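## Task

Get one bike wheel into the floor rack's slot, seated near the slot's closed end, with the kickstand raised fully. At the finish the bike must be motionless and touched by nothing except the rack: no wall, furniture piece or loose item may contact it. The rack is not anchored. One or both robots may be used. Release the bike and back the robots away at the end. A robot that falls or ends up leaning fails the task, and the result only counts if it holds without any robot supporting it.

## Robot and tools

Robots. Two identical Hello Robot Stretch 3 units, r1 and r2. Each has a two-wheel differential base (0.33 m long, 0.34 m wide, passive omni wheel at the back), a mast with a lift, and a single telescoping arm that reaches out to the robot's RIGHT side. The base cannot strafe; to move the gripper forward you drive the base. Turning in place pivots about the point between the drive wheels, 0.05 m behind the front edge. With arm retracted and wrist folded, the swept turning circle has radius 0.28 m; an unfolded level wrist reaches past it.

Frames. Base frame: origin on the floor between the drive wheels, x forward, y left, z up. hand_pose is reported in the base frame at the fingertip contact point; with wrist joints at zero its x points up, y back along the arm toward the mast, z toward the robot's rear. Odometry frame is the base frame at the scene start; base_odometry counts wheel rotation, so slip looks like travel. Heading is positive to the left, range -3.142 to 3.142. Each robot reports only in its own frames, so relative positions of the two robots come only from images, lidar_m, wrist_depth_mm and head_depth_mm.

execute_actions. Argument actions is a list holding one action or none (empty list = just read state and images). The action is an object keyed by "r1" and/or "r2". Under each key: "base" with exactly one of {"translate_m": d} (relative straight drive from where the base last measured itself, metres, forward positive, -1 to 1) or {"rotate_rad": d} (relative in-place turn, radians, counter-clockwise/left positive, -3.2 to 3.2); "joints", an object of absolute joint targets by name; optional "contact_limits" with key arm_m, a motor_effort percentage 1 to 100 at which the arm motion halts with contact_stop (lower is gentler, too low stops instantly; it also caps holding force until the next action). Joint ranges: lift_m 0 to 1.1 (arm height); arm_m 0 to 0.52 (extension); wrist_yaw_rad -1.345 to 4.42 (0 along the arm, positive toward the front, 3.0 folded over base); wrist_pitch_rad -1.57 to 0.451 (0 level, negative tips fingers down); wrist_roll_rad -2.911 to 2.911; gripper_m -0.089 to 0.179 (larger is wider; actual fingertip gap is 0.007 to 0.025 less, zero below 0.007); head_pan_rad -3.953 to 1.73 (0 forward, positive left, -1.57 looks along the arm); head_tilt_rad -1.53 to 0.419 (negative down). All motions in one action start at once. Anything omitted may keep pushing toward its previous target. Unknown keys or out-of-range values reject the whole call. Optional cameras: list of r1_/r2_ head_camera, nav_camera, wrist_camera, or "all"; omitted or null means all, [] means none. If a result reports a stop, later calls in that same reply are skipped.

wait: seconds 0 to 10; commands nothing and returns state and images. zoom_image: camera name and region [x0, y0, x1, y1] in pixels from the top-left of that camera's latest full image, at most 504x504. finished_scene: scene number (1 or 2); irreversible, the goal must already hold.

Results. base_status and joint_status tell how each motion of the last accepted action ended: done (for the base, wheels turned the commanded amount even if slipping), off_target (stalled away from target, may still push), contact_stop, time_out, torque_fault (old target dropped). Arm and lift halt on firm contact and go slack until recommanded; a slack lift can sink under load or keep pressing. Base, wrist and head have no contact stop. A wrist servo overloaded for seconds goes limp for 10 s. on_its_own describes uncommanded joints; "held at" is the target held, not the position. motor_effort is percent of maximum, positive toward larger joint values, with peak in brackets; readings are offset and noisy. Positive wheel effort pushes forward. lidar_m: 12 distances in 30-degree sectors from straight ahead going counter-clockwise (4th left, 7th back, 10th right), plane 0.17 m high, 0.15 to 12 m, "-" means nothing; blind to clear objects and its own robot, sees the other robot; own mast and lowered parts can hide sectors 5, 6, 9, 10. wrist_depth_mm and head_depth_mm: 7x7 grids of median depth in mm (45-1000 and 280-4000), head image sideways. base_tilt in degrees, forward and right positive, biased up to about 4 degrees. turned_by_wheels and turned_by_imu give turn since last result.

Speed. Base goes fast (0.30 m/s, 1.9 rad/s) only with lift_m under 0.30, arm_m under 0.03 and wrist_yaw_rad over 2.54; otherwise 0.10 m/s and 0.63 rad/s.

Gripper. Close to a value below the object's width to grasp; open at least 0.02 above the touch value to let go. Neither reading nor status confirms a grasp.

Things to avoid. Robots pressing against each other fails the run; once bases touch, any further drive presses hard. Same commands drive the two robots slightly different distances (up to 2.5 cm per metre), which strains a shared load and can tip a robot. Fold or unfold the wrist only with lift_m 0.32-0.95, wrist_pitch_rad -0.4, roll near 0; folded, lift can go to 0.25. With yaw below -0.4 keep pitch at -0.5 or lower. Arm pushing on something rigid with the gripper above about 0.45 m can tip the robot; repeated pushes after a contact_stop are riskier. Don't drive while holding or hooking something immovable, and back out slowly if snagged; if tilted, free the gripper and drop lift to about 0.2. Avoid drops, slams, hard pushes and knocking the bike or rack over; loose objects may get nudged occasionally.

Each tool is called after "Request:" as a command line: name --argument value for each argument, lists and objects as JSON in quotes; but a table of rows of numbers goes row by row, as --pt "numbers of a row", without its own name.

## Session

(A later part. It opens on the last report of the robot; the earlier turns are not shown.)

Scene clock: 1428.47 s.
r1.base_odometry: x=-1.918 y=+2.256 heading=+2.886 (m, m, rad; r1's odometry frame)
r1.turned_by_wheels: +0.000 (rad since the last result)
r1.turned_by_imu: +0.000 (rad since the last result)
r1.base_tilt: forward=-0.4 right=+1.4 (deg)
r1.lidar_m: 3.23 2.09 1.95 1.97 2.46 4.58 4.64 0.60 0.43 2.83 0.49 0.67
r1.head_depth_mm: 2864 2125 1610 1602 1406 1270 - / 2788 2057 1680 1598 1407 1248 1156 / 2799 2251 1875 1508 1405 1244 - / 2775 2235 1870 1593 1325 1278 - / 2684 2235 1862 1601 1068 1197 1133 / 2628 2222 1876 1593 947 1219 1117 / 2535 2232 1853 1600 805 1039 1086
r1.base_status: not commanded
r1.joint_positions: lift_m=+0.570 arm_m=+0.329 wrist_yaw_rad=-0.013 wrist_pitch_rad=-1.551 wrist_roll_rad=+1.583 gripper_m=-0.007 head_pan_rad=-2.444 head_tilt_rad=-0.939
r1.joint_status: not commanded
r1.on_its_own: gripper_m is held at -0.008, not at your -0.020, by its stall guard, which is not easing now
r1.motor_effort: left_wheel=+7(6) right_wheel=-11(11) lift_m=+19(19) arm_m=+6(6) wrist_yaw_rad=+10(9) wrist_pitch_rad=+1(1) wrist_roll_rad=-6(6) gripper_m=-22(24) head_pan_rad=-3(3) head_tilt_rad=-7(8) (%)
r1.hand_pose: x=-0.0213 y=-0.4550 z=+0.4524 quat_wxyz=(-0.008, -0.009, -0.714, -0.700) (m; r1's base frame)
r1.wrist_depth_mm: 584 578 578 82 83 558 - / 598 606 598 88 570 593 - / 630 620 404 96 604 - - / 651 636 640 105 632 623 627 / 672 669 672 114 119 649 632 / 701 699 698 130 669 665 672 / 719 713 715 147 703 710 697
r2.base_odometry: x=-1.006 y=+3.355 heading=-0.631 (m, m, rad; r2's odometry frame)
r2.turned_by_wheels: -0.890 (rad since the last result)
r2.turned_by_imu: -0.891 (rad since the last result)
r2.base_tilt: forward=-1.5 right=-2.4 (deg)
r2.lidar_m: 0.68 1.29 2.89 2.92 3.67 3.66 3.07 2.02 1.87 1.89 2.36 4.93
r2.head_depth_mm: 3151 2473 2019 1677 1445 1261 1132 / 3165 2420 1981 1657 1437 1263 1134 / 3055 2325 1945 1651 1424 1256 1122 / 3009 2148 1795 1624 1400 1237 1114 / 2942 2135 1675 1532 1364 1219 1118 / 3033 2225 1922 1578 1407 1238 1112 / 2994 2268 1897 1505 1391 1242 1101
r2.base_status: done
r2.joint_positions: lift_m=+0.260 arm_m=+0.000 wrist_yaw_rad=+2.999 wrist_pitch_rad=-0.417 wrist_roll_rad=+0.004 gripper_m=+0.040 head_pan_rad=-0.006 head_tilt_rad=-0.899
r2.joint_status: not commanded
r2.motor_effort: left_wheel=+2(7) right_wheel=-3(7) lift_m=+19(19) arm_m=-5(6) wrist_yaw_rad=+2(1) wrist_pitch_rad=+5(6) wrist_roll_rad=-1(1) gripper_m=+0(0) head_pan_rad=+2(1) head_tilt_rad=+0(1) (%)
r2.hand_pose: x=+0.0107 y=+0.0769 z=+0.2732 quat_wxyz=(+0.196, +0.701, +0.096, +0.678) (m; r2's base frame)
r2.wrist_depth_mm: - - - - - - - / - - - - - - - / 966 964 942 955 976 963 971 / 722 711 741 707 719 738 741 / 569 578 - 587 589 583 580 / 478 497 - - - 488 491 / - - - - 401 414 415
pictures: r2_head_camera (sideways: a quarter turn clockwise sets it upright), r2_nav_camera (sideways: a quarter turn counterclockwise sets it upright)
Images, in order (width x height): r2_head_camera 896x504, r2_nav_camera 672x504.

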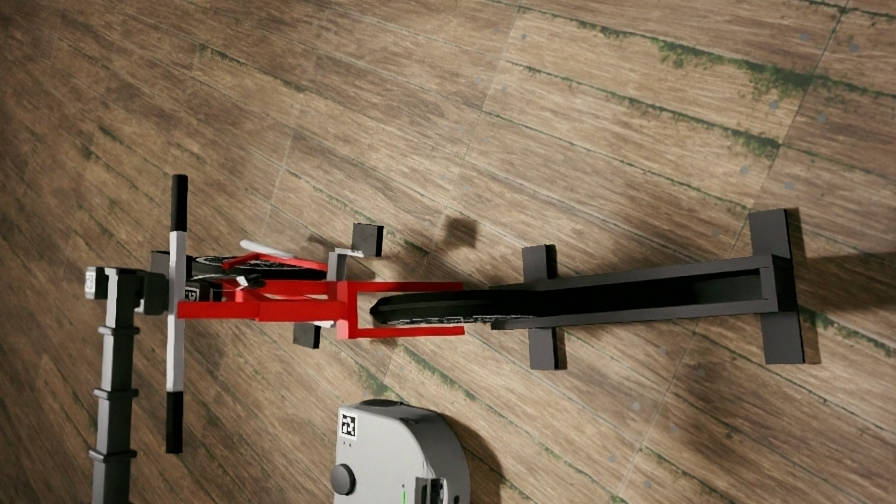

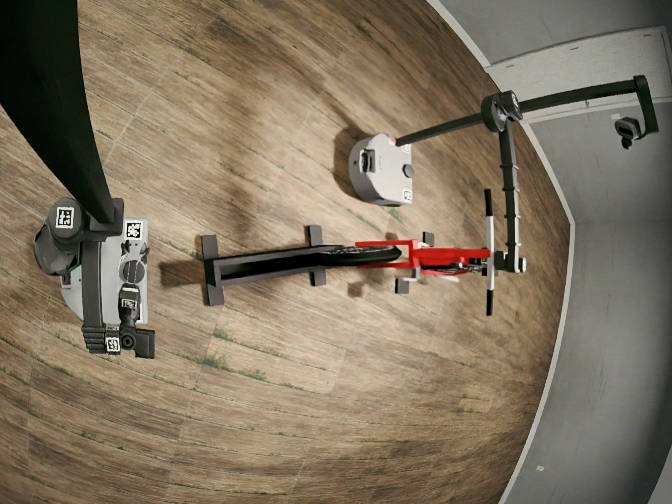

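Request:
execute_actions --actions '[{"r2": {"base": {"rotate_rad": 0.06}}}]' --cameras '[]'

Request:
execute_actions --actions '[{"r2": {"base": {"translate_m": 0.5}}}]' --cameras '["r2_head_camera", "r2_nav_camera", "r1_head_camera"]'

Scene clock: 1437.83 s.
r1.base_odometry: x=-1.918 y=+2.256 heading=+2.886 (m, m, rad; r1's odometry frame)
r1.turned_by_wheels: +0.000 (rad since the last result)
r1.turned_by_imu: +0.000 (rad since the last result)
r1.base_tilt: forward=-0.4 right=+1.4 (deg)
r1.lidar_m: 3.24 2.09 1.95 1.97 2.46 4.57 4.64 0.60 0.44 2.83 0.49 0.67
r1.head_depth_mm: 2843 2147 1604 1610 1406 1269 - / 2839 2134 1685 1606 1406 1247 1154 / 2823 2239 1863 1511 1404 1244 - / 2760 2227 1866 1591 1323 1271 - / 2690 2243 1849 1600 1071 1197 1135 / 2613 2250 1863 1598 943 1220 1114 / 2522 2223 1859 1592 802 1042 1077
r1.base_status: not commanded
r1.joint_positions: lift_m=+0.570 arm_m=+0.329 wrist_yaw_rad=-0.013 wrist_pitch_rad=-1.551 wrist_roll_rad=+1.583 gripper_m=-0.007 head_pan_rad=-2.444 head_tilt_rad=-0.939
r1.joint_status: not commanded
r1.on_its_own: gripper_m is held at -0.008, not at your -0.020, by its stall guard, which is not easing now
r1.motor_effort: left_wheel=+7(6) right_wheel=-11(11) lift_m=+19(19) arm_m=+6(6) wrist_yaw_rad=+10(10) wrist_pitch_rad=+0(0) wrist_roll_rad=-6(6) gripper_m=-23(24) head_pan_rad=-3(3) head_tilt_rad=-7(6) (%)
r1.hand_pose: x=-0.0213 y=-0.4550 z=+0.4524 quat_wxyz=(-0.008, -0.009, -0.714, -0.700) (m; r1's base frame)
r1.wrist_depth_mm: 581 581 574 82 83 568 - / 613 604 593 88 577 583 - / 638 621 406 96 604 - - / 650 661 640 105 621 630 619 / 680 668 662 114 119 646 644 / 708 699 696 129 677 678 660 / 727 717 727 147 693 700 690
r2.base_odometry: x=-1.006 y=+3.355 heading=-0.572 (m, m, rad; r2's odometry frame)
r2.turned_by_wheels: +0.060 (rad since the last result)
r2.turned_by_imu: +0.059 (rad since the last result)
r2.base_tilt: forward=-1.4 right=-2.4 (deg)
r2.lidar_m: 0.68 1.29 2.90 2.97 3.87 3.67 2.86 1.98 1.87 1.90 2.48 5.09
r2.head_depth_mm: 3218 2454 1984 1660 1433 1263 1137 / 3100 2420 1975 1666 1434 1263 1122 / 3155 2365 1945 1633 1422 1255 1122 / 3071 1170 1527 1577 1394 1234 1107 / 3058 2277 1867 1608 1391 1220 1106 / 3000 2270 1919 1547 1400 1240 1115 / 2990 2294 1883 1502 1404 1230 1112
r2.base_status: done
r2.joint_positions: lift_m=+0.260 arm_m=+0.000 wrist_yaw_rad=+2.999 wrist_pitch_rad=-0.417 wrist_roll_rad=+0.004 gripper_m=+0.040 head_pan_rad=-0.006 head_tilt_rad=-0.899
r2.joint_status: not commanded
r2.motor_effort: left_wheel=-2(3) right_wheel=+3(5) lift_m=+19(19) arm_m=-5(6) wrist_yaw_rad=+1(1) wrist_pitch_rad=+6(6) wrist_roll_rad=-1(1) gripper_m=+0(1) head_pan_rad=+2(1) head_tilt_rad=+0(0) (%)
r2.hand_pose: x=+0.0107 y=+0.0769 z=+0.2732 quat_wxyz=(+0.196, +0.701, +0.096, +0.678) (m; r2's base frame)
r2.wrist_depth_mm: - - - - - - - / - - - - - - - / 966 960 960 956 977 985 974 / 719 715 744 723 726 723 722 / 575 581 - 577 591 582 579 / 485 496 - - - 484 483 / - - - - 404 412 417
pictures: none
No camera images: the call's "cameras" was empty. Leave "cameras" out to get every camera's image.

Scene clock: 1440.83 s.
r1.base_odometry: x=-1.918 y=+2.256 heading=+2.886 (m, m, rad; r1's odometry frame)
r1.turned_by_wheels: +0.000 (rad since the last result)
r1.turned_by_imu: +0.145 (rad since the last result)
r1.base_tilt: forward=-0.5 right=+1.3 (deg)
r1.lidar_m: 2.73 2.01 1.94 2.02 2.79 4.59 0.87 0.55 0.43 2.93 0.53 4.13
r1.head_depth_mm: 2848 2270 1168 1449 1405 1274 - / 2781 2254 1795 1385 1387 1251 1159 / 2712 2231 1740 1437 1371 1248 - / 2706 2248 1870 1599 1251 1272 - / 2609 2244 1867 1596 1040 1185 1135 / 2584 2229 1861 1604 1425 1221 1114 / 2547 2234 1853 1585 1095 1076 1099
r1.base_status: not commanded
r1.joint_positions: lift_m=+0.570 arm_m=+0.330 wrist_yaw_rad=-0.017 wrist_pitch_rad=-1.549 wrist_roll_rad=+1.584 gripper_m=-0.002 head_pan_rad=-2.444 head_tilt_rad=-0.939
r1.joint_status: not commanded
r1.on_its_own: gripper_m is held at -0.003, not at your -0.020, by its stall guard, which is not easing now; right_wheel is at rest, and its effort (-19) is outside its rest range (-18 to +18); wrist_yaw_rad is at rest, and its effort (+13) is outside its rest range (-12 to +12)
r1.motor_effort: left_wheel=+12(21) right_wheel=-19(26) lift_m=+17(19) arm_m=+3(6) wrist_yaw_rad=+13(15) wrist_pitch_rad=+0(1) wrist_roll_rad=-7(7) gripper_m=-19(25) head_pan_rad=-3(3) head_tilt_rad=-7(5) (%)
r1.hand_pose: x=-0.0212 y=-0.4558 z=+0.4524 quat_wxyz=(-0.010, -0.011, -0.714, -0.700) (m; r1's base frame)
r1.wrist_depth_mm: 596 573 575 222 77 564 - / 612 596 597 86 85 581 - / 629 626 413 94 94 604 - / 647 647 637 101 626 619 623 / 676 674 662 111 639 637 639 / 701 710 689 125 689 663 653 / 737 725 716 144 710 691 680
r2.base_odometry: x=-0.586 y=+3.085 heading=-0.572 (m, m, rad; r2's odometry frame)
r2.turned_by_wheels: +0.000 (rad since the last result)
r2.turned_by_imu: -0.001 (rad since the last result)
r2.base_tilt: forward=-1.4 right=-2.4 (deg)
r2.lidar_m: 0.28 0.86 2.68 2.73 3.57 4.11 3.21 2.21 2.09 2.13 2.78 4.63
r2.head_depth_mm: 3204 2450 1992 1677 1449 1267 1134 / 3176 2410 1980 1656 1436 1265 1130 / 3097 2386 1960 1650 1401 1246 1118 / 3070 2395 867 1246 1058 1199 1095 / 2975 2366 853 1597 1379 1232 1106 / 2988 2346 852 1625 1347 1234 1108 / 2957 2308 1767 1597 1226 1235 1104
r2.base_status: done
r2.joint_positions: lift_m=+0.260 arm_m=+0.000 wrist_yaw_rad=+2.999 wrist_pitch_rad=-0.417 wrist_roll_rad=+0.004 gripper_m=+0.040 head_pan_rad=-0.006 head_tilt_rad=-0.898
r2.joint_status: not commanded
r2.motor_effort: left_wheel=+11(34) right_wheel=+14(35) lift_m=+19(19) arm_m=-5(5) wrist_yaw_rad=+1(1) wrist_pitch_rad=+6(6) wrist_roll_rad=-1(1) gripper_m=+1(0) head_pan_rad=+1(2) head_tilt_rad=-1(1) (%)
r2.hand_pose: x=+0.0107 y=+0.0769 z=+0.2732 quat_wxyz=(+0.196, +0.701, +0.096, +0.678) (m; r2's base frame)
r2.wrist_depth_mm: - - - - - - - / - - - - - - - / 948 967 952 978 984 960 612 / 713 714 726 732 730 720 556 / 572 585 - 575 591 580 557 / 479 496 - - - 485 481 / - - - - 402 413 417
pictures: r1_head_camera (sideways: a quarter turn clockwise sets it upright), r2_head_camera (sideways: a quarter turn clockwise sets it upright), r2_nav_camera (sideways: a quarter turn counterclockwise sets it upright)
Images, in order (width x height): r1_head_camera 896x504, r2_head_camera 896x504, r2_nav_camera 672x504.

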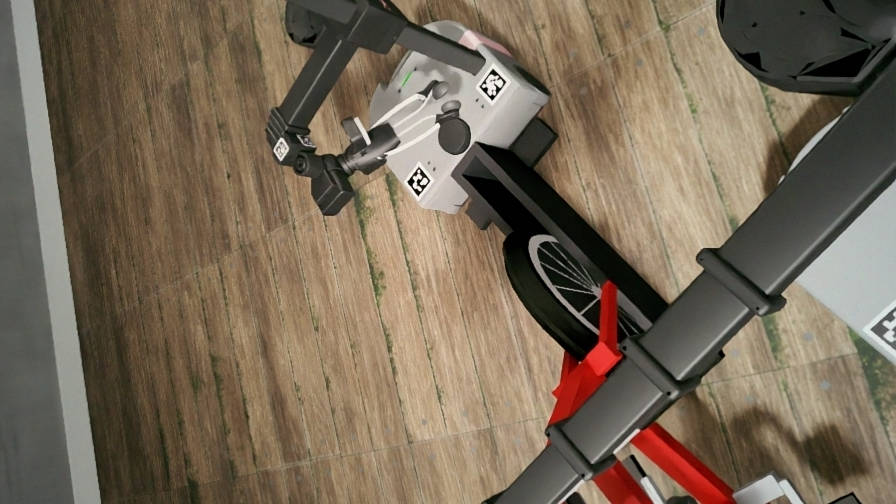

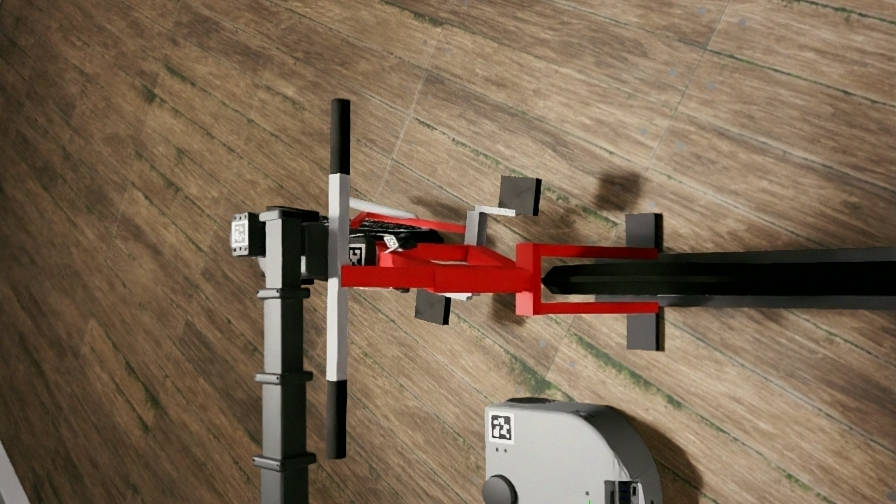

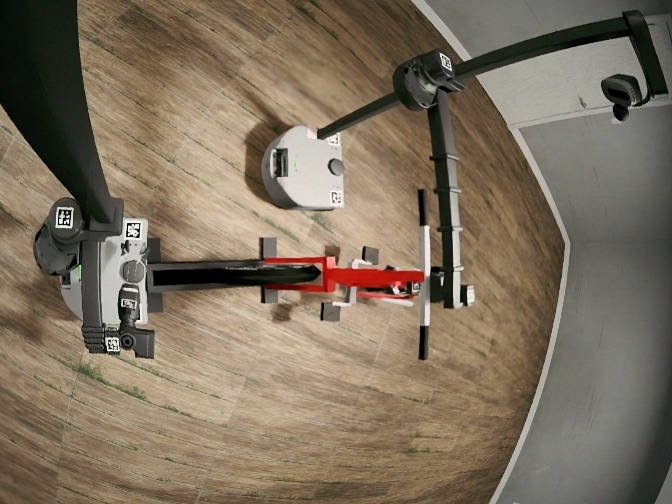

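Request:
execute_actions --actions '[]'

Scene clock: 1450.87 s.
r1.base_odometry: x=-1.918 y=+2.256 heading=+2.886 (m, m, rad; r1's odometry frame)
r1.turned_by_wheels: +0.000 (rad since the last result)
r1.turned_by_imu: +0.000 (rad since the last result)
r1.base_tilt: forward=-0.3 right=+1.4 (deg)
r1.lidar_m: 2.72 2.01 1.94 2.02 2.78 4.58 0.87 0.55 0.43 2.93 0.53 4.12
r1.head_depth_mm: 2860 2249 1172 1446 1402 1267 - / 2795 2237 1793 1386 1380 1250 1156 / 2711 2258 1751 1429 1375 1241 - / 2675 2230 1870 1600 1250 1280 - / 2610 2249 1866 1606 1045 1189 1133 / 2551 2227 1864 1593 1422 1221 1114 / 2502 2228 1854 1594 1095 1078 1098
r1.base_status: not commanded
r1.joint_positions: lift_m=+0.570 arm_m=+0.330 wrist_yaw_rad=-0.017 wrist_pitch_rad=-1.549 wrist_roll_rad=+1.584 gripper_m=-0.002 head_pan_rad=-2.444 head_tilt_rad=-0.939
r1.joint_status: not commanded
r1.on_its_own: gripper_m is held at -0.003, not at your -0.020, by its stall guard, which is not easing now; right_wheel is at rest, and its effort (-20) is outside its rest range (-18 to +18); wrist_yaw_rad is at rest, and its effort (+13) is outside its rest range (-12 to +12)
r1.motor_effort: left_wheel=+12(21) right_wheel=-20(26) lift_m=+18(19) arm_m=+3(6) wrist_yaw_rad=+13(15) wrist_pitch_rad=-1(1) wrist_roll_rad=-7(7) gripper_m=-20(25) head_pan_rad=-3(3) head_tilt_rad=-6(5) (%)
r1.hand_pose: x=-0.0212 y=-0.4558 z=+0.4524 quat_wxyz=(-0.010, -0.011, -0.714, -0.700) (m; r1's base frame)
r1.wrist_depth_mm: 592 584 587 222 77 563 - / 613 594 591 86 85 594 - / 627 628 416 94 94 598 - / 655 652 645 102 621 635 609 / 676 670 674 112 639 643 646 / 710 687 692 124 690 670 656 / 727 730 713 144 689 697 701
r2.base_odometry: x=-0.586 y=+3.085 heading=-0.572 (m, m, rad; r2's odometry frame)
r2.turned_by_wheels: +0.000 (rad since the last result)
r2.turned_by_imu: -0.001 (rad since the last result)
r2.base_tilt: forward=-1.4 right=-2.2 (deg)
r2.lidar_m: 0.28 0.86 2.68 2.74 3.58 4.11 3.20 2.21 2.09 2.13 2.78 4.65
r2.head_depth_mm: 3209 2474 1976 1671 1453 1269 1139 / 3134 2405 1964 1664 1428 1268 1133 / 3108 2378 1964 1652 1401 1265 1128 / 3088 2380 862 1262 1062 1192 1094 / 3042 2321 857 1596 1382 1234 1119 / 2961 2318 850 1623 1350 1236 1112 / 2994 2317 1759 1615 1223 1228 1103
r2.base_status: done
r2.joint_positions: lift_m=+0.260 arm_m=+0.000 wrist_yaw_rad=+2.999 wrist_pitch_rad=-0.417 wrist_roll_rad=+0.004 gripper_m=+0.040 head_pan_rad=-0.006 head_tilt_rad=-0.898
r2.joint_status: not commanded
r2.motor_effort: left_wheel=+11(34) right_wheel=+14(35) lift_m=+19(19) arm_m=-5(5) wrist_yaw_rad=+1(1) wrist_pitch_rad=+6(6) wrist_roll_rad=-1(1) gripper_m=+0(0) head_pan_rad=+2(2) head_tilt_rad=-1(1) (%)
r2.hand_pose: x=+0.0107 y=+0.0769 z=+0.2732 quat_wxyz=(+0.196, +0.701, +0.096, +0.678) (m; r2's base frame)
r2.wrist_depth_mm: - - - - - - - / - - - - - - - / 959 954 966 983 975 986 610 / 721 715 748 722 731 730 552 / 576 582 - 581 601 582 562 / 485 496 - - - 486 481 / - - - - 401 415 413
pictures: r1_head_camera (sideways: a quarter turn clockwise sets it upright), r1_nav_camera (sideways: a quarter turn counterclockwise sets it upright), r1_wrist_camera, r2_head_camera (sideways: a quarter turn clockwise sets it upright), r2_nav_camera (sideways: a quarter turn counterclockwise sets it upright), r2_wrist_camera
Images, in order (width x height): r1_head_camera 896x504, r1_nav_camera 672x504, r1_wrist_camera 644x364, r2_head_camera 896x504, r2_nav_camera 672x504, r2_wrist_camera 644x364.

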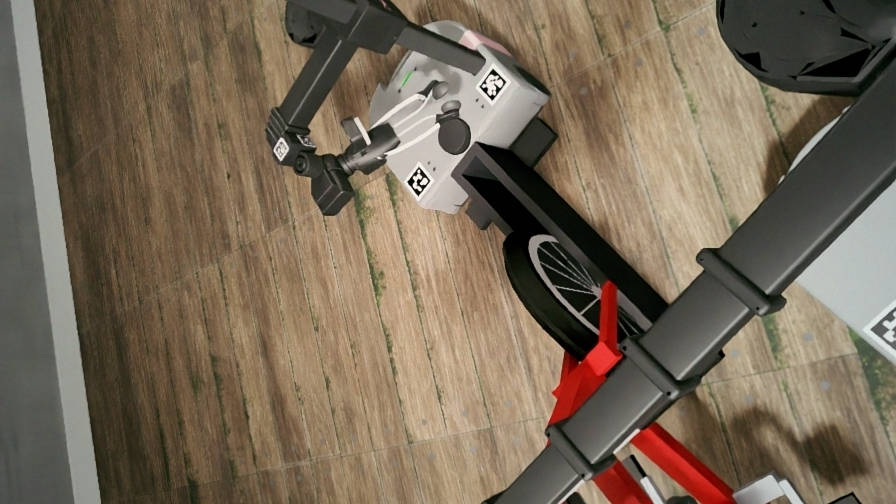

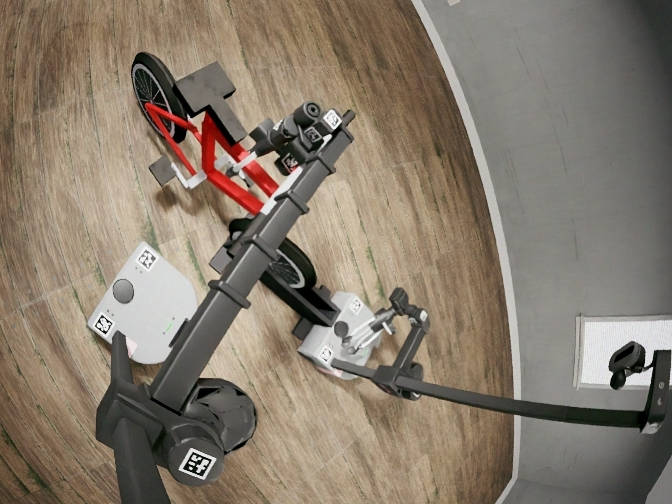

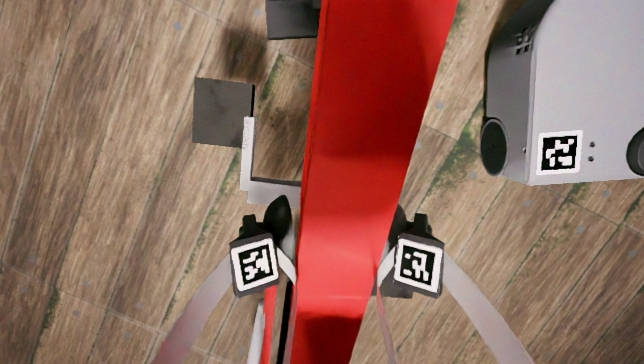

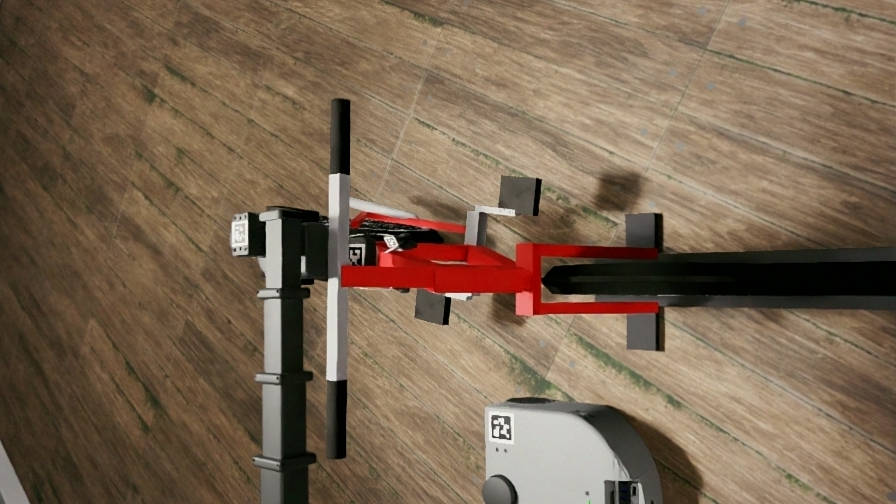

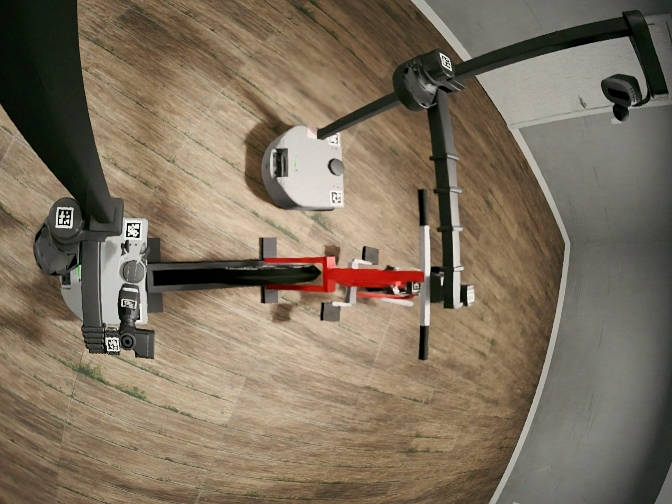

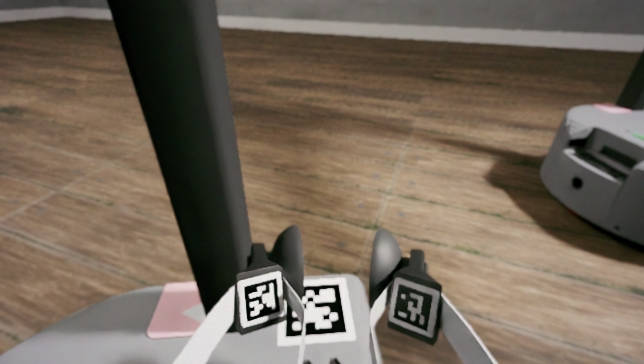

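Request:
execute_actions --actions '[{"r2": {"base": {"translate_m": 0.15}}}]' --cameras '["r1_head_camera", "r2_head_camera", "r2_nav_camera"]'

Scene clock: 1462.80 s.
r1.base_odometry: x=-1.918 y=+2.256 heading=+2.886 (m, m, rad; r1's odometry frame)
r1.turned_by_wheels: +0.000 (rad since the last result)
r1.turned_by_imu: +0.000 (rad since the last result)
r1.base_tilt: forward=-0.4 right=+1.4 (deg)
r1.lidar_m: 2.72 2.01 1.94 2.02 2.78 4.59 3.98 0.56 0.43 2.93 0.53 4.13
r1.head_depth_mm: 2834 2245 935 1547 1409 1264 - / 2829 2268 1882 1325 1350 1247 1158 / 2709 2250 1776 1350 1350 1244 - / 2678 2233 1852 1537 1243 1275 - / 2621 2236 1872 1596 1053 1202 1137 / 2587 2224 1878 1606 1422 1167 1117 / 2507 2205 1860 1594 1096 1088 1098
r1.base_status: not commanded
r1.joint_positions: lift_m=+0.570 arm_m=+0.330 wrist_yaw_rad=-0.017 wrist_pitch_rad=-1.544 wrist_roll_rad=+1.584 gripper_m=-0.002 head_pan_rad=-2.444 head_tilt_rad=-0.939
r1.joint_status: not commanded
r1.on_its_own: gripper_m is held at -0.003, not at your -0.020, by its stall guard, which is not easing now; right_wheel is at rest, and its effort (-27) is outside its rest range (-18 to +18); wrist_yaw_rad is at rest, and its effort (+13) is outside its rest range (-12 to +12)
r1.motor_effort: left_wheel=+15(16) right_wheel=-27(27) lift_m=+17(18) arm_m=+2(3) wrist_yaw_rad=+13(13) wrist_pitch_rad=-3(3) wrist_roll_rad=-7(7) gripper_m=-20(21) head_pan_rad=-2(3) head_tilt_rad=-7(6) (%)
r1.hand_pose: x=-0.0212 y=-0.4573 z=+0.4523 quat_wxyz=(-0.010, -0.011, -0.716, -0.698) (m; r1's base frame)
r1.wrist_depth_mm: 598 582 581 79 77 556 - / 609 608 598 86 84 584 - / 640 626 410 92 94 608 - / 664 642 638 101 621 623 613 / 684 681 663 111 639 647 637 / 714 708 691 123 686 663 668 / 735 728 725 144 696 705 680
r2.base_odometry: x=-0.460 y=+3.004 heading=-0.571 (m, m, rad; r2's odometry frame)
r2.turned_by_wheels: +0.000 (rad since the last result)
r2.turned_by_imu: -0.001 (rad since the last result)
r2.base_tilt: forward=-1.5 right=-2.3 (deg)
r2.lidar_m: 4.01 0.73 0.77 2.67 3.47 4.24 3.30 2.29 2.15 2.20 2.87 4.52
r2.head_depth_mm: 3149 2454 1984 1678 1441 1265 1132 / 3158 2416 1982 1618 1440 1268 1133 / 3107 2388 1953 1610 1367 1252 1118 / 3108 2409 1080 814 1184 979 993 / 3083 2360 1928 1561 1385 1198 1083 / 3013 2327 1901 1539 1369 1220 1102 / 2966 2323 1890 1558 1219 1132 1108
r2.base_status: translate_m off_target (by the wheels' count: +0.1498 of +0.1500)
r2.joint_positions: lift_m=+0.260 arm_m=+0.000 wrist_yaw_rad=+2.999 wrist_pitch_rad=-0.417 wrist_roll_rad=+0.004 gripper_m=+0.040 head_pan_rad=-0.006 head_tilt_rad=-0.898
r2.joint_status: not commanded
r2.motor_effort: left_wheel=+16(19) right_wheel=+18(22) lift_m=+19(19) arm_m=-5(5) wrist_yaw_rad=+2(1) wrist_pitch_rad=+6(5) wrist_roll_rad=-1(1) gripper_m=-1(0) head_pan_rad=+2(2) head_tilt_rad=-1(1) (%)
r2.hand_pose: x=+0.0107 y=+0.0769 z=+0.2732 quat_wxyz=(+0.196, +0.701, +0.096, +0.678) (m; r2's base frame)
r2.wrist_depth_mm: - - - - - - - / - - - - - - - / 940 951 967 947 985 622 587 / 711 718 734 730 720 560 458 / 575 578 - 583 597 557 466 / 481 500 - - - 482 485 / - - - - 400 409 417
pictures: r1_head_camera (sideways: a quarter turn clockwise sets it upright), r2_head_camera (sideways: a quarter turn clockwise sets it upright), r2_nav_camera (sideways: a quarter turn counterclockwise sets it upright)
Images, in order (width x height): r1_head_camera 896x504, r2_head_camera 896x504, r2_nav_camera 672x504.

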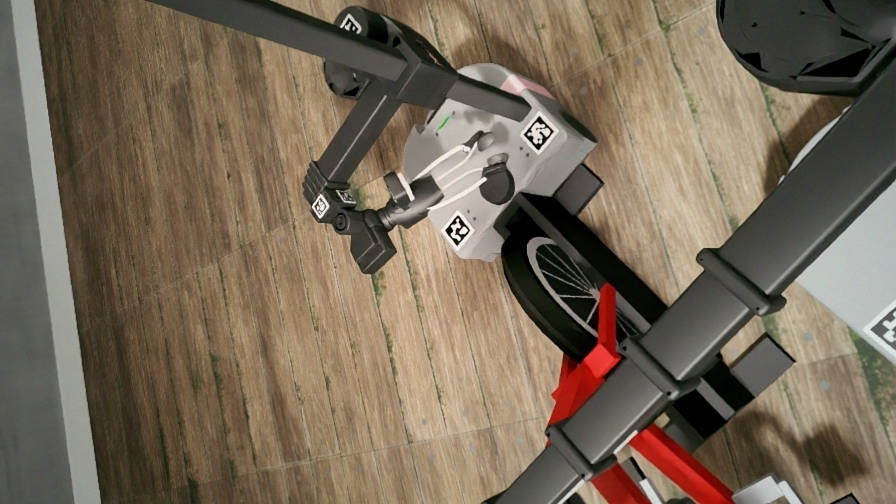

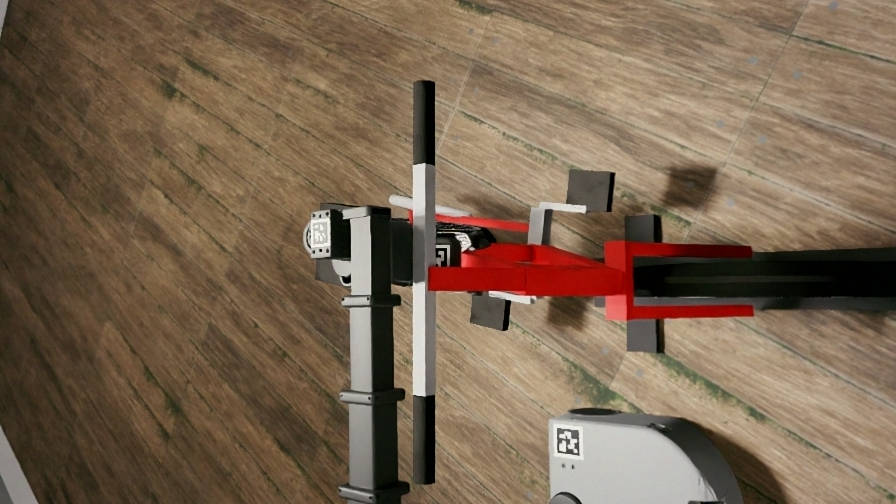

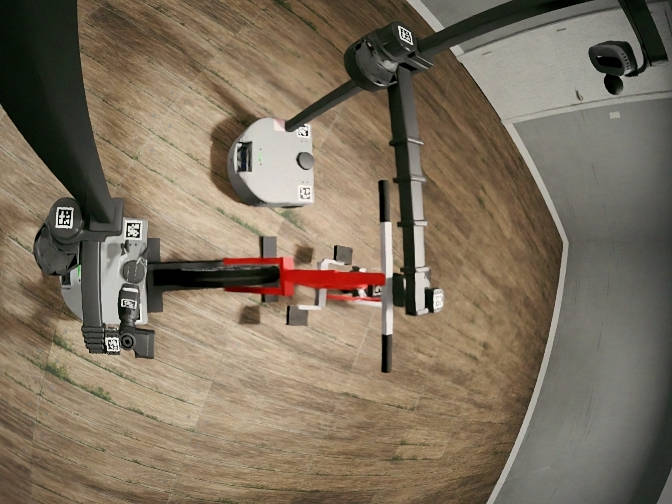

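Request:
zoom_image --camera "r1_head_camera" --region '[440, 140, 700, 340]'

Request:
zoom_image --camera "r2_nav_camera" --region '[90, 200, 330, 360]'

Region (440, 140, 700, 340) of r1_head_camera's 896x504 image, scaled by 1.938, with more detail than that image has; it fills the top 388 rows of this view, and the rest is white.

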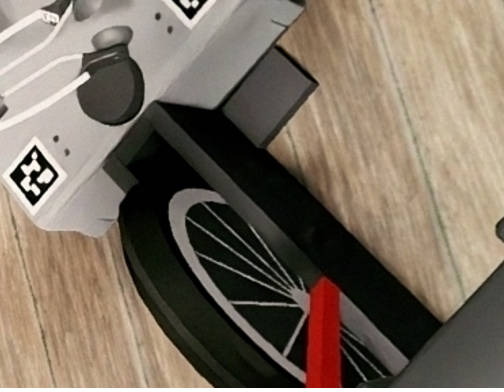

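Region (90, 200, 330, 360) of r2_nav_camera's 672x504 image, scaled by 2.100, with more detail than that image has.

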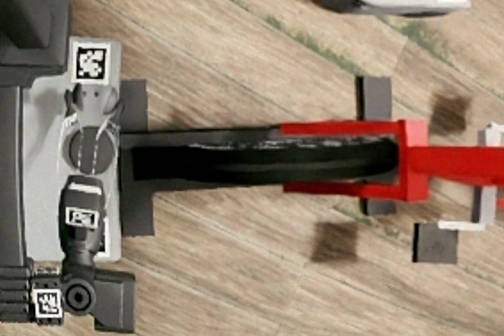

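Request:
execute_actions --actions '[{"r2": {"base": {"translate_m": 0.03}}}]' --cameras '["r1_head_camera", "r2_nav_camera"]'

Scene clock: 1475.07 s.
r1.base_odometry: x=-1.918 y=+2.256 heading=+2.886 (m, m, rad; r1's odometry frame)
r1.turned_by_wheels: +0.000 (rad since the last result)
r1.turned_by_imu: +0.000 (rad since the last result)
r1.base_tilt: forward=-0.4 right=+1.4 (deg)
r1.lidar_m: 2.72 2.01 1.94 2.02 2.78 4.60 3.97 0.56 0.43 2.93 0.53 4.13
r1.head_depth_mm: 2800 2141 909 1545 1404 1268 - / 2803 2260 1870 1140 1359 1246 1156 / 2732 2257 1824 1375 1328 1252 - / 2681 2246 1847 1391 1246 1277 - / 2636 2221 1866 1597 1055 1205 1133 / 2569 2217 1862 1594 1417 1133 1119 / 2526 2220 1859 1589 1095 1083 1102
r1.base_status: not commanded
r1.joint_positions: lift_m=+0.570 arm_m=+0.330 wrist_yaw_rad=-0.017 wrist_pitch_rad=-1.543 wrist_roll_rad=+1.584 gripper_m=-0.002 head_pan_rad=-2.444 head_tilt_rad=-0.939
r1.joint_status: not commanded
r1.on_its_own: gripper_m is held at -0.003, not at your -0.020, by its stall guard, which is not easing now; right_wheel is at rest, and its effort (-29) is outside its rest range (-18 to +18)
r1.motor_effort: left_wheel=+17(17) right_wheel=-29(29) lift_m=+17(17) arm_m=+2(2) wrist_yaw_rad=+12(12) wrist_pitch_rad=-4(4) wrist_roll_rad=-7(7) gripper_m=-20(20) head_pan_rad=-3(3) head_tilt_rad=-7(7) (%)
r1.hand_pose: x=-0.0212 y=-0.4576 z=+0.4523 quat_wxyz=(-0.010, -0.011, -0.717, -0.697) (m; r1's base frame)
r1.wrist_depth_mm: 587 585 587 79 77 557 - / 613 602 596 86 84 582 - / 634 632 407 92 583 609 - / 660 651 636 101 627 630 626 / 691 663 668 111 638 636 622 / 705 696 694 123 676 671 646 / 742 733 717 144 697 686 685
r2.base_odometry: x=-0.435 y=+2.988 heading=-0.571 (m, m, rad; r2's odometry frame)
r2.turned_by_wheels: +0.000 (rad since the last result)
r2.turned_by_imu: -0.001 (rad since the last result)
r2.base_tilt: forward=-1.5 right=-2.4 (deg)
r2.lidar_m: 3.97 0.71 0.74 2.65 3.48 4.26 3.32 2.30 2.16 2.22 2.87 4.48
r2.head_depth_mm: 3186 2437 2007 1682 1454 1272 1141 / 3185 2401 1970 1629 1439 1264 1128 / 3141 2378 1950 1590 1419 1257 1125 / 3031 2399 1932 760 1184 958 981 / 3028 2377 1941 1288 1382 1204 1078 / 2978 2332 1903 1530 1390 1224 1105 / 2996 2304 1893 1513 1215 1116 1111
r2.base_status: translate_m off_target (by the wheels' count: +0.0299 of +0.0300)
r2.joint_positions: lift_m=+0.260 arm_m=+0.000 wrist_yaw_rad=+2.999 wrist_pitch_rad=-0.417 wrist_roll_rad=+0.004 gripper_m=+0.040 head_pan_rad=-0.006 head_tilt_rad=-0.898
r2.joint_status: not commanded
r2.motor_effort: left_wheel=+14(23) right_wheel=+17(25) lift_m=+19(19) arm_m=-5(6) wrist_yaw_rad=+1(1) wrist_pitch_rad=+6(6) wrist_roll_rad=-1(1) gripper_m=+0(0) head_pan_rad=+1(1) head_tilt_rad=-1(1) (%)
r2.hand_pose: x=+0.0107 y=+0.0769 z=+0.2732 quat_wxyz=(+0.196, +0.701, +0.096, +0.678) (m; r2's base frame)
r2.wrist_depth_mm: - - - - - - - / - - - - - - - / 938 952 951 971 959 605 585 / 712 716 732 721 716 549 451 / 578 574 - 577 598 536 465 / 483 494 - - - 480 473 / - - - - 405 416 420
pictures: r1_head_camera (sideways: a quarter turn clockwise sets it upright), r2_nav_camera (sideways: a quarter turn counterclockwise sets it upright)
Images, in order (width x height): r1_head_camera 896x504, r2_nav_camera 672x504.

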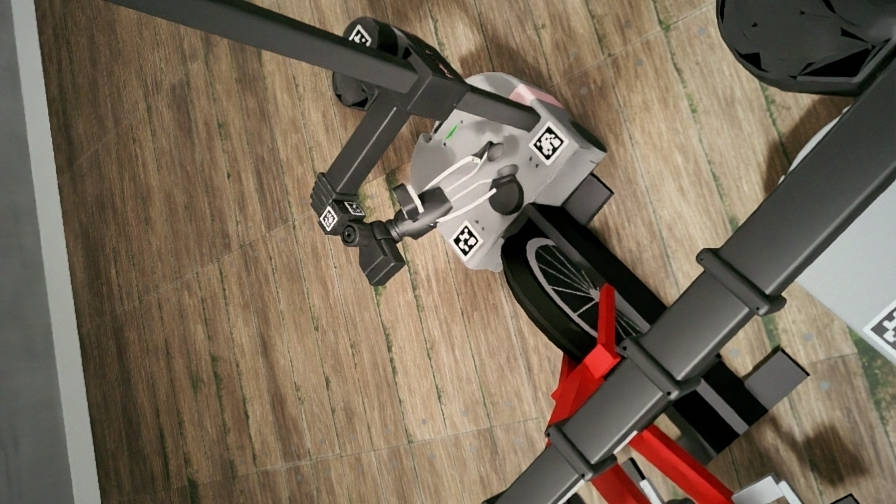

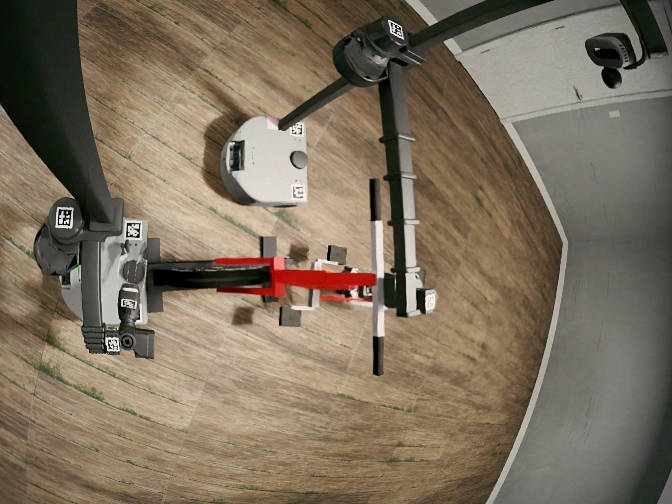

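Request:
execute_actions --actions '[{"r2": {"base": {"translate_m": -0.5}}, "r1": {"joints": {"gripper_m": 0.12}}}]' --cameras '["r1_head_camera", "r1_wrist_camera", "r2_head_camera", "r2_nav_camera"]'

Scene clock: 1487.13 s.
r1.base_odometry: x=-1.918 y=+2.256 heading=+2.886 (m, m, rad; r1's odometry frame)
r1.turned_by_wheels: -0.001 (rad since the last result)
r1.turned_by_imu: -0.002 (rad since the last result)
r1.base_tilt: forward=-0.4 right=+1.4 (deg)
r1.lidar_m: 2.73 2.01 1.94 2.02 2.79 4.60 1.18 0.56 0.43 2.93 0.53 4.13
r1.head_depth_mm: 2837 2247 1561 1536 1407 1271 - / 2821 2255 1873 1602 1408 1246 1154 / 2720 2234 1871 1596 1379 1243 - / 2664 2254 1857 1610 1250 1277 - / 2586 2227 1864 1597 1057 1207 1135 / 2562 2223 1853 1604 1425 1129 1117 / 2539 2249 1869 1591 1096 1091 1096
r1.base_status: not commanded
r1.joint_positions: lift_m=+0.570 arm_m=+0.330 wrist_yaw_rad=-0.007 wrist_pitch_rad=-1.535 wrist_roll_rad=+1.578 gripper_m=+0.120 head_pan_rad=-2.444 head_tilt_rad=-0.939
r1.joint_status: all done
r1.motor_effort: left_wheel=+7(17) right_wheel=-10(28) lift_m=+17(18) arm_m=+2(2) wrist_yaw_rad=+5(13) wrist_pitch_rad=-8(8) wrist_roll_rad=-4(7) gripper_m=+0(83) head_pan_rad=-3(3) head_tilt_rad=-7(8) (%)
r1.hand_pose: x=-0.0214 y=-0.4597 z=+0.4522 quat_wxyz=(-0.005, -0.005, -0.719, -0.694) (m; r1's base frame)
r1.wrist_depth_mm: 588 585 581 77 75 566 - / 618 607 602 83 82 580 - / 631 630 405 91 91 603 - / 672 656 646 98 620 628 626 / 674 682 657 108 634 641 630 / 715 699 697 119 455 654 659 / 731 725 708 138 708 682 665
r2.base_odometry: x=-0.855 y=+3.258 heading=-0.571 (m, m, rad; r2's odometry frame)
r2.turned_by_wheels: +0.000 (rad since the last result)
r2.turned_by_imu: -0.001 (rad since the last result)
r2.base_tilt: forward=-1.4 right=-2.3 (deg)
r2.lidar_m: 0.60 1.14 2.82 2.87 3.77 3.80 2.98 2.07 1.94 1.99 2.59 4.93
r2.head_depth_mm: 3212 2442 1980 1667 1441 1273 1138 / 3103 2418 1970 1654 1429 1260 1126 / 3114 2367 1954 1624 1430 1261 1127 / 3103 1067 1523 1534 1293 1251 1122 / 3044 2155 1910 1604 1419 1242 1113 / 2970 2149 1886 1514 1410 1239 1112 / 2992 2166 1889 1414 1405 1223 1101
r2.base_status: done
r2.joint_positions: lift_m=+0.260 arm_m=+0.000 wrist_yaw_rad=+2.999 wrist_pitch_rad=-0.417 wrist_roll_rad=+0.004 gripper_m=+0.040 head_pan_rad=-0.006 head_tilt_rad=-0.898
r2.joint_status: not commanded
r2.motor_effort: left_wheel=-1(10) right_wheel=+2(10) lift_m=+19(19) arm_m=-5(5) wrist_yaw_rad=+1(1) wrist_pitch_rad=+6(6) wrist_roll_rad=-1(1) gripper_m=+0(0) head_pan_rad=+2(2) head_tilt_rad=-1(1) (%)
r2.hand_pose: x=+0.0107 y=+0.0769 z=+0.2732 quat_wxyz=(+0.196, +0.701, +0.096, +0.678) (m; r2's base frame)
r2.wrist_depth_mm: - - - - - - - / - - - - - - - / 944 955 958 956 970 971 970 / 722 721 734 718 725 727 735 / 571 575 - 575 583 587 588 / 480 500 - - - 486 487 / - - - - 404 415 416
pictures: r1_head_camera (sideways: a quarter turn clockwise sets it upright), r1_wrist_camera, r2_head_camera (sideways: a quarter turn clockwise sets it upright), r2_nav_camera (sideways: a quarter turn counterclockwise sets it upright)
Images, in order (width x height): r1_head_camera 896x504, r1_wrist_camera 644x364, r2_head_camera 896x504, r2_nav_camera 672x504.

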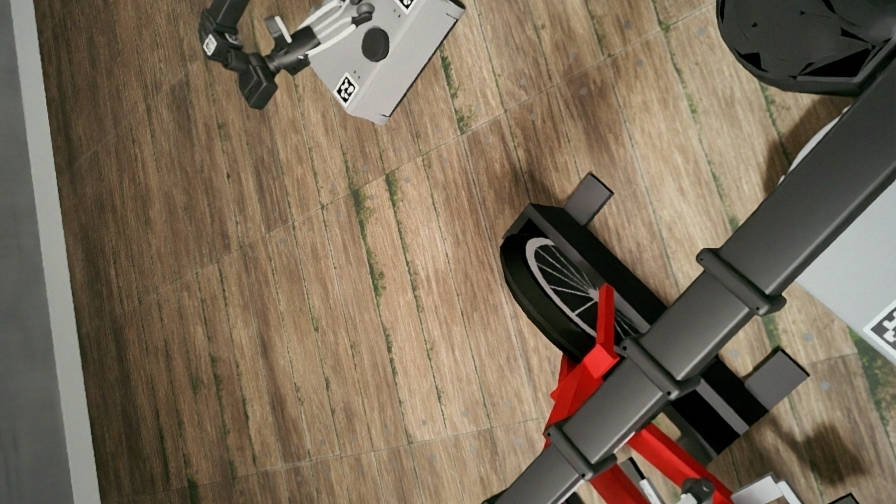

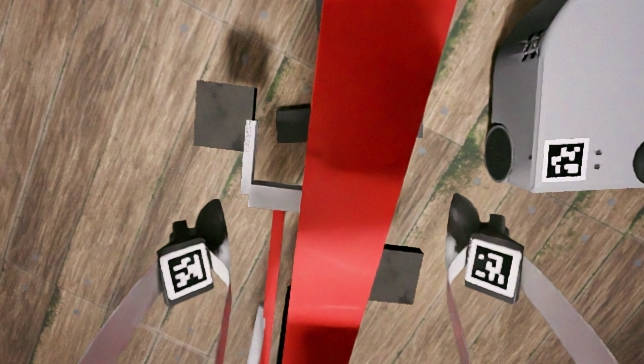

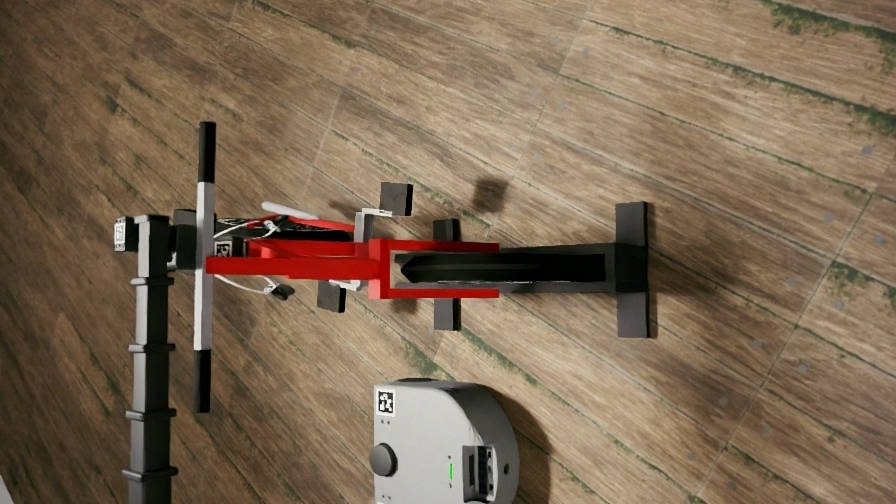

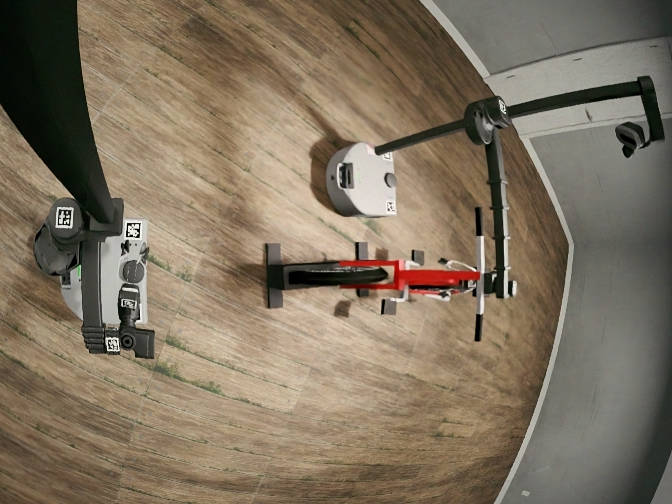

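Request:
execute_actions --actions '[{"r1": {"joints": {"lift_m": 0.9}}}]' --cameras '["r1_wrist_camera", "r2_head_camera", "r2_nav_camera"]'

Scene clock: 1502.93 s.
r1.base_odometry: x=-1.918 y=+2.256 heading=+2.885 (m, m, rad; r1's odometry frame)
r1.turned_by_wheels: +0.000 (rad since the last result)
r1.turned_by_imu: -0.001 (rad since the last result)
r1.base_tilt: forward=-0.4 right=+1.5 (deg)
r1.lidar_m: 2.73 2.02 1.94 2.02 2.78 4.60 1.18 0.56 0.44 2.93 0.52 4.14
r1.head_depth_mm: 2800 2257 1530 1542 1455 - 1093 / 2791 2244 1871 1606 - - 1138 / 2708 2252 1871 1661 - 1209 - / 2677 2240 1875 - - 1251 - / 2618 2228 1876 - 1103 1204 1142 / 2607 2220 1948 - 876 1135 1120 / 2517 2224 - 1525 799 1031 1099
r1.base_status: not commanded
r1.joint_positions: lift_m=+0.899 arm_m=+0.330 wrist_yaw_rad=-0.003 wrist_pitch_rad=-1.539 wrist_roll_rad=+1.577 gripper_m=+0.120 head_pan_rad=-2.444 head_tilt_rad=-0.939
r1.joint_status: all done
r1.motor_effort: left_wheel=+0(8) right_wheel=+1(14) lift_m=+42(48) arm_m=+2(2) wrist_yaw_rad=+2(6) wrist_pitch_rad=-5(8) wrist_roll_rad=-3(4) gripper_m=+1(1) head_pan_rad=-3(3) head_tilt_rad=-7(7) (%)
r1.hand_pose: x=-0.0215 y=-0.4585 z=+0.7810 quat_wxyz=(-0.003, -0.003, -0.718, -0.696) (m; r1's base frame)
r1.wrist_depth_mm: 922 897 896 482 867 856 844 / 936 240 253 402 911 230 888 / 965 981 941 727 942 - 911 / - - 968 960 987 948 932 / - - - 778 - 952 992 / - - - 439 - - - / - - - 672 - - -
r2.base_odometry: x=-0.855 y=+3.258 heading=-0.571 (m, m, rad; r2's odometry frame)
r2.turned_by_wheels: +0.000 (rad since the last result)
r2.turned_by_imu: -0.001 (rad since the last result)
r2.base_tilt: forward=-1.3 right=-2.3 (deg)
r2.lidar_m: 0.58 1.14 2.81 2.88 3.79 3.82 2.97 2.06 1.95 1.99 2.59 4.95
r2.head_depth_mm: 3224 2426 1966 1680 1448 1272 1134 / 3136 2468 1953 1658 1433 1258 1127 / 3108 2401 1964 1606 1432 1249 1119 / 2861 2162 1540 1424 1244 1249 1122 / 3027 2362 1924 1590 1417 1237 1112 / 2966 2329 1920 1512 1400 1239 1108 / 2982 2299 1879 1416 1391 1229 1103
r2.base_status: not commanded
r2.joint_positions: lift_m=+0.260 arm_m=+0.000 wrist_yaw_rad=+2.999 wrist_pitch_rad=-0.417 wrist_roll_rad=+0.004 gripper_m=+0.040 head_pan_rad=-0.006 head_tilt_rad=-0.898
r2.joint_status: not commanded
r2.motor_effort: left_wheel=-1(1) right_wheel=+1(1) lift_m=+19(19) arm_m=-5(5) wrist_yaw_rad=+1(1) wrist_pitch_rad=+6(6) wrist_roll_rad=-1(1) gripper_m=+1(0) head_pan_rad=+2(1) head_tilt_rad=-1(1) (%)
r2.hand_pose: x=+0.0107 y=+0.0769 z=+0.2732 quat_wxyz=(+0.196, +0.701, +0.096, +0.678) (m; r2's base frame)
r2.wrist_depth_mm: - - - - - - - / - - - - - - - / 960 969 973 964 977 973 994 / 723 710 728 726 730 735 720 / 571 572 - 585 590 592 575 / 481 499 - - - 485 480 / - - - - 403 411 413
pictures: r1_wrist_camera, r2_head_camera (sideways: a quarter turn clockwise sets it upright), r2_nav_camera (sideways: a quarter turn counterclockwise sets it upright)
Images, in order (width x height): r1_wrist_camera 644x364, r2_head_camera 896x504, r2_nav_camera 672x504.

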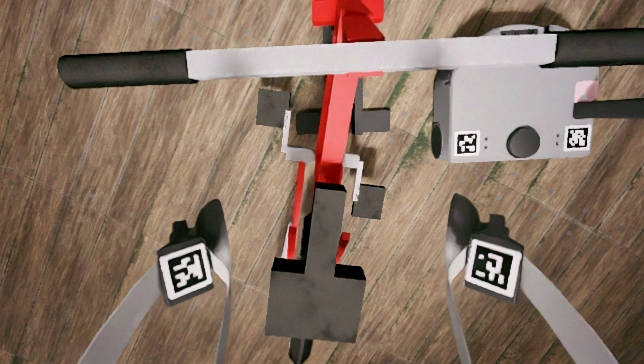

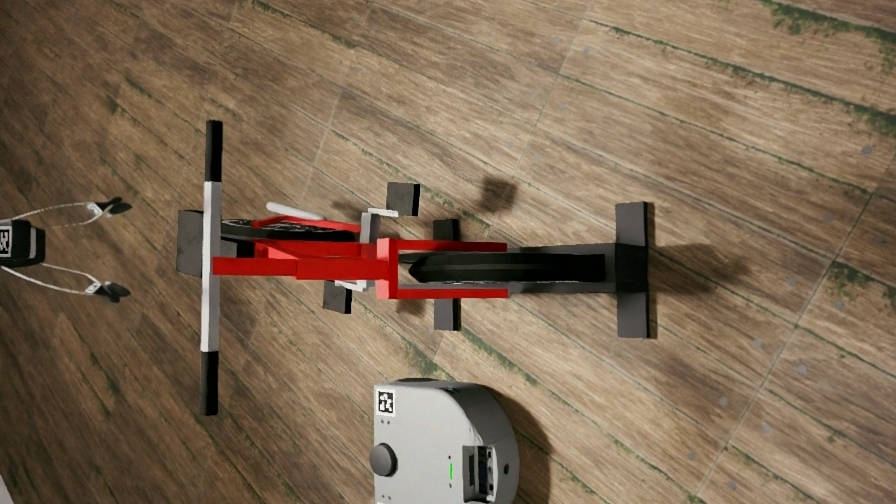

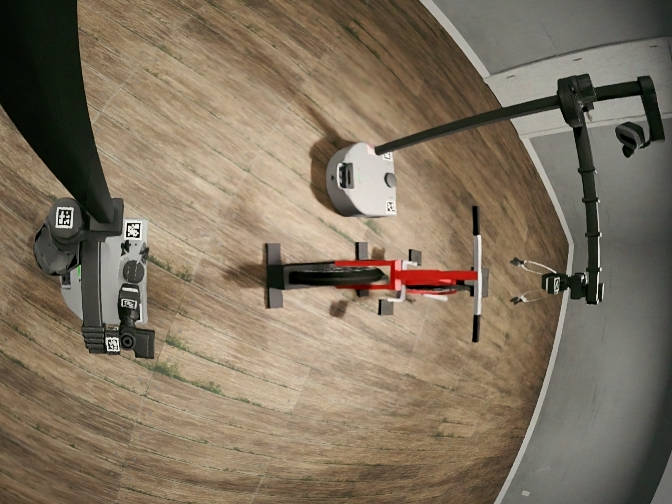

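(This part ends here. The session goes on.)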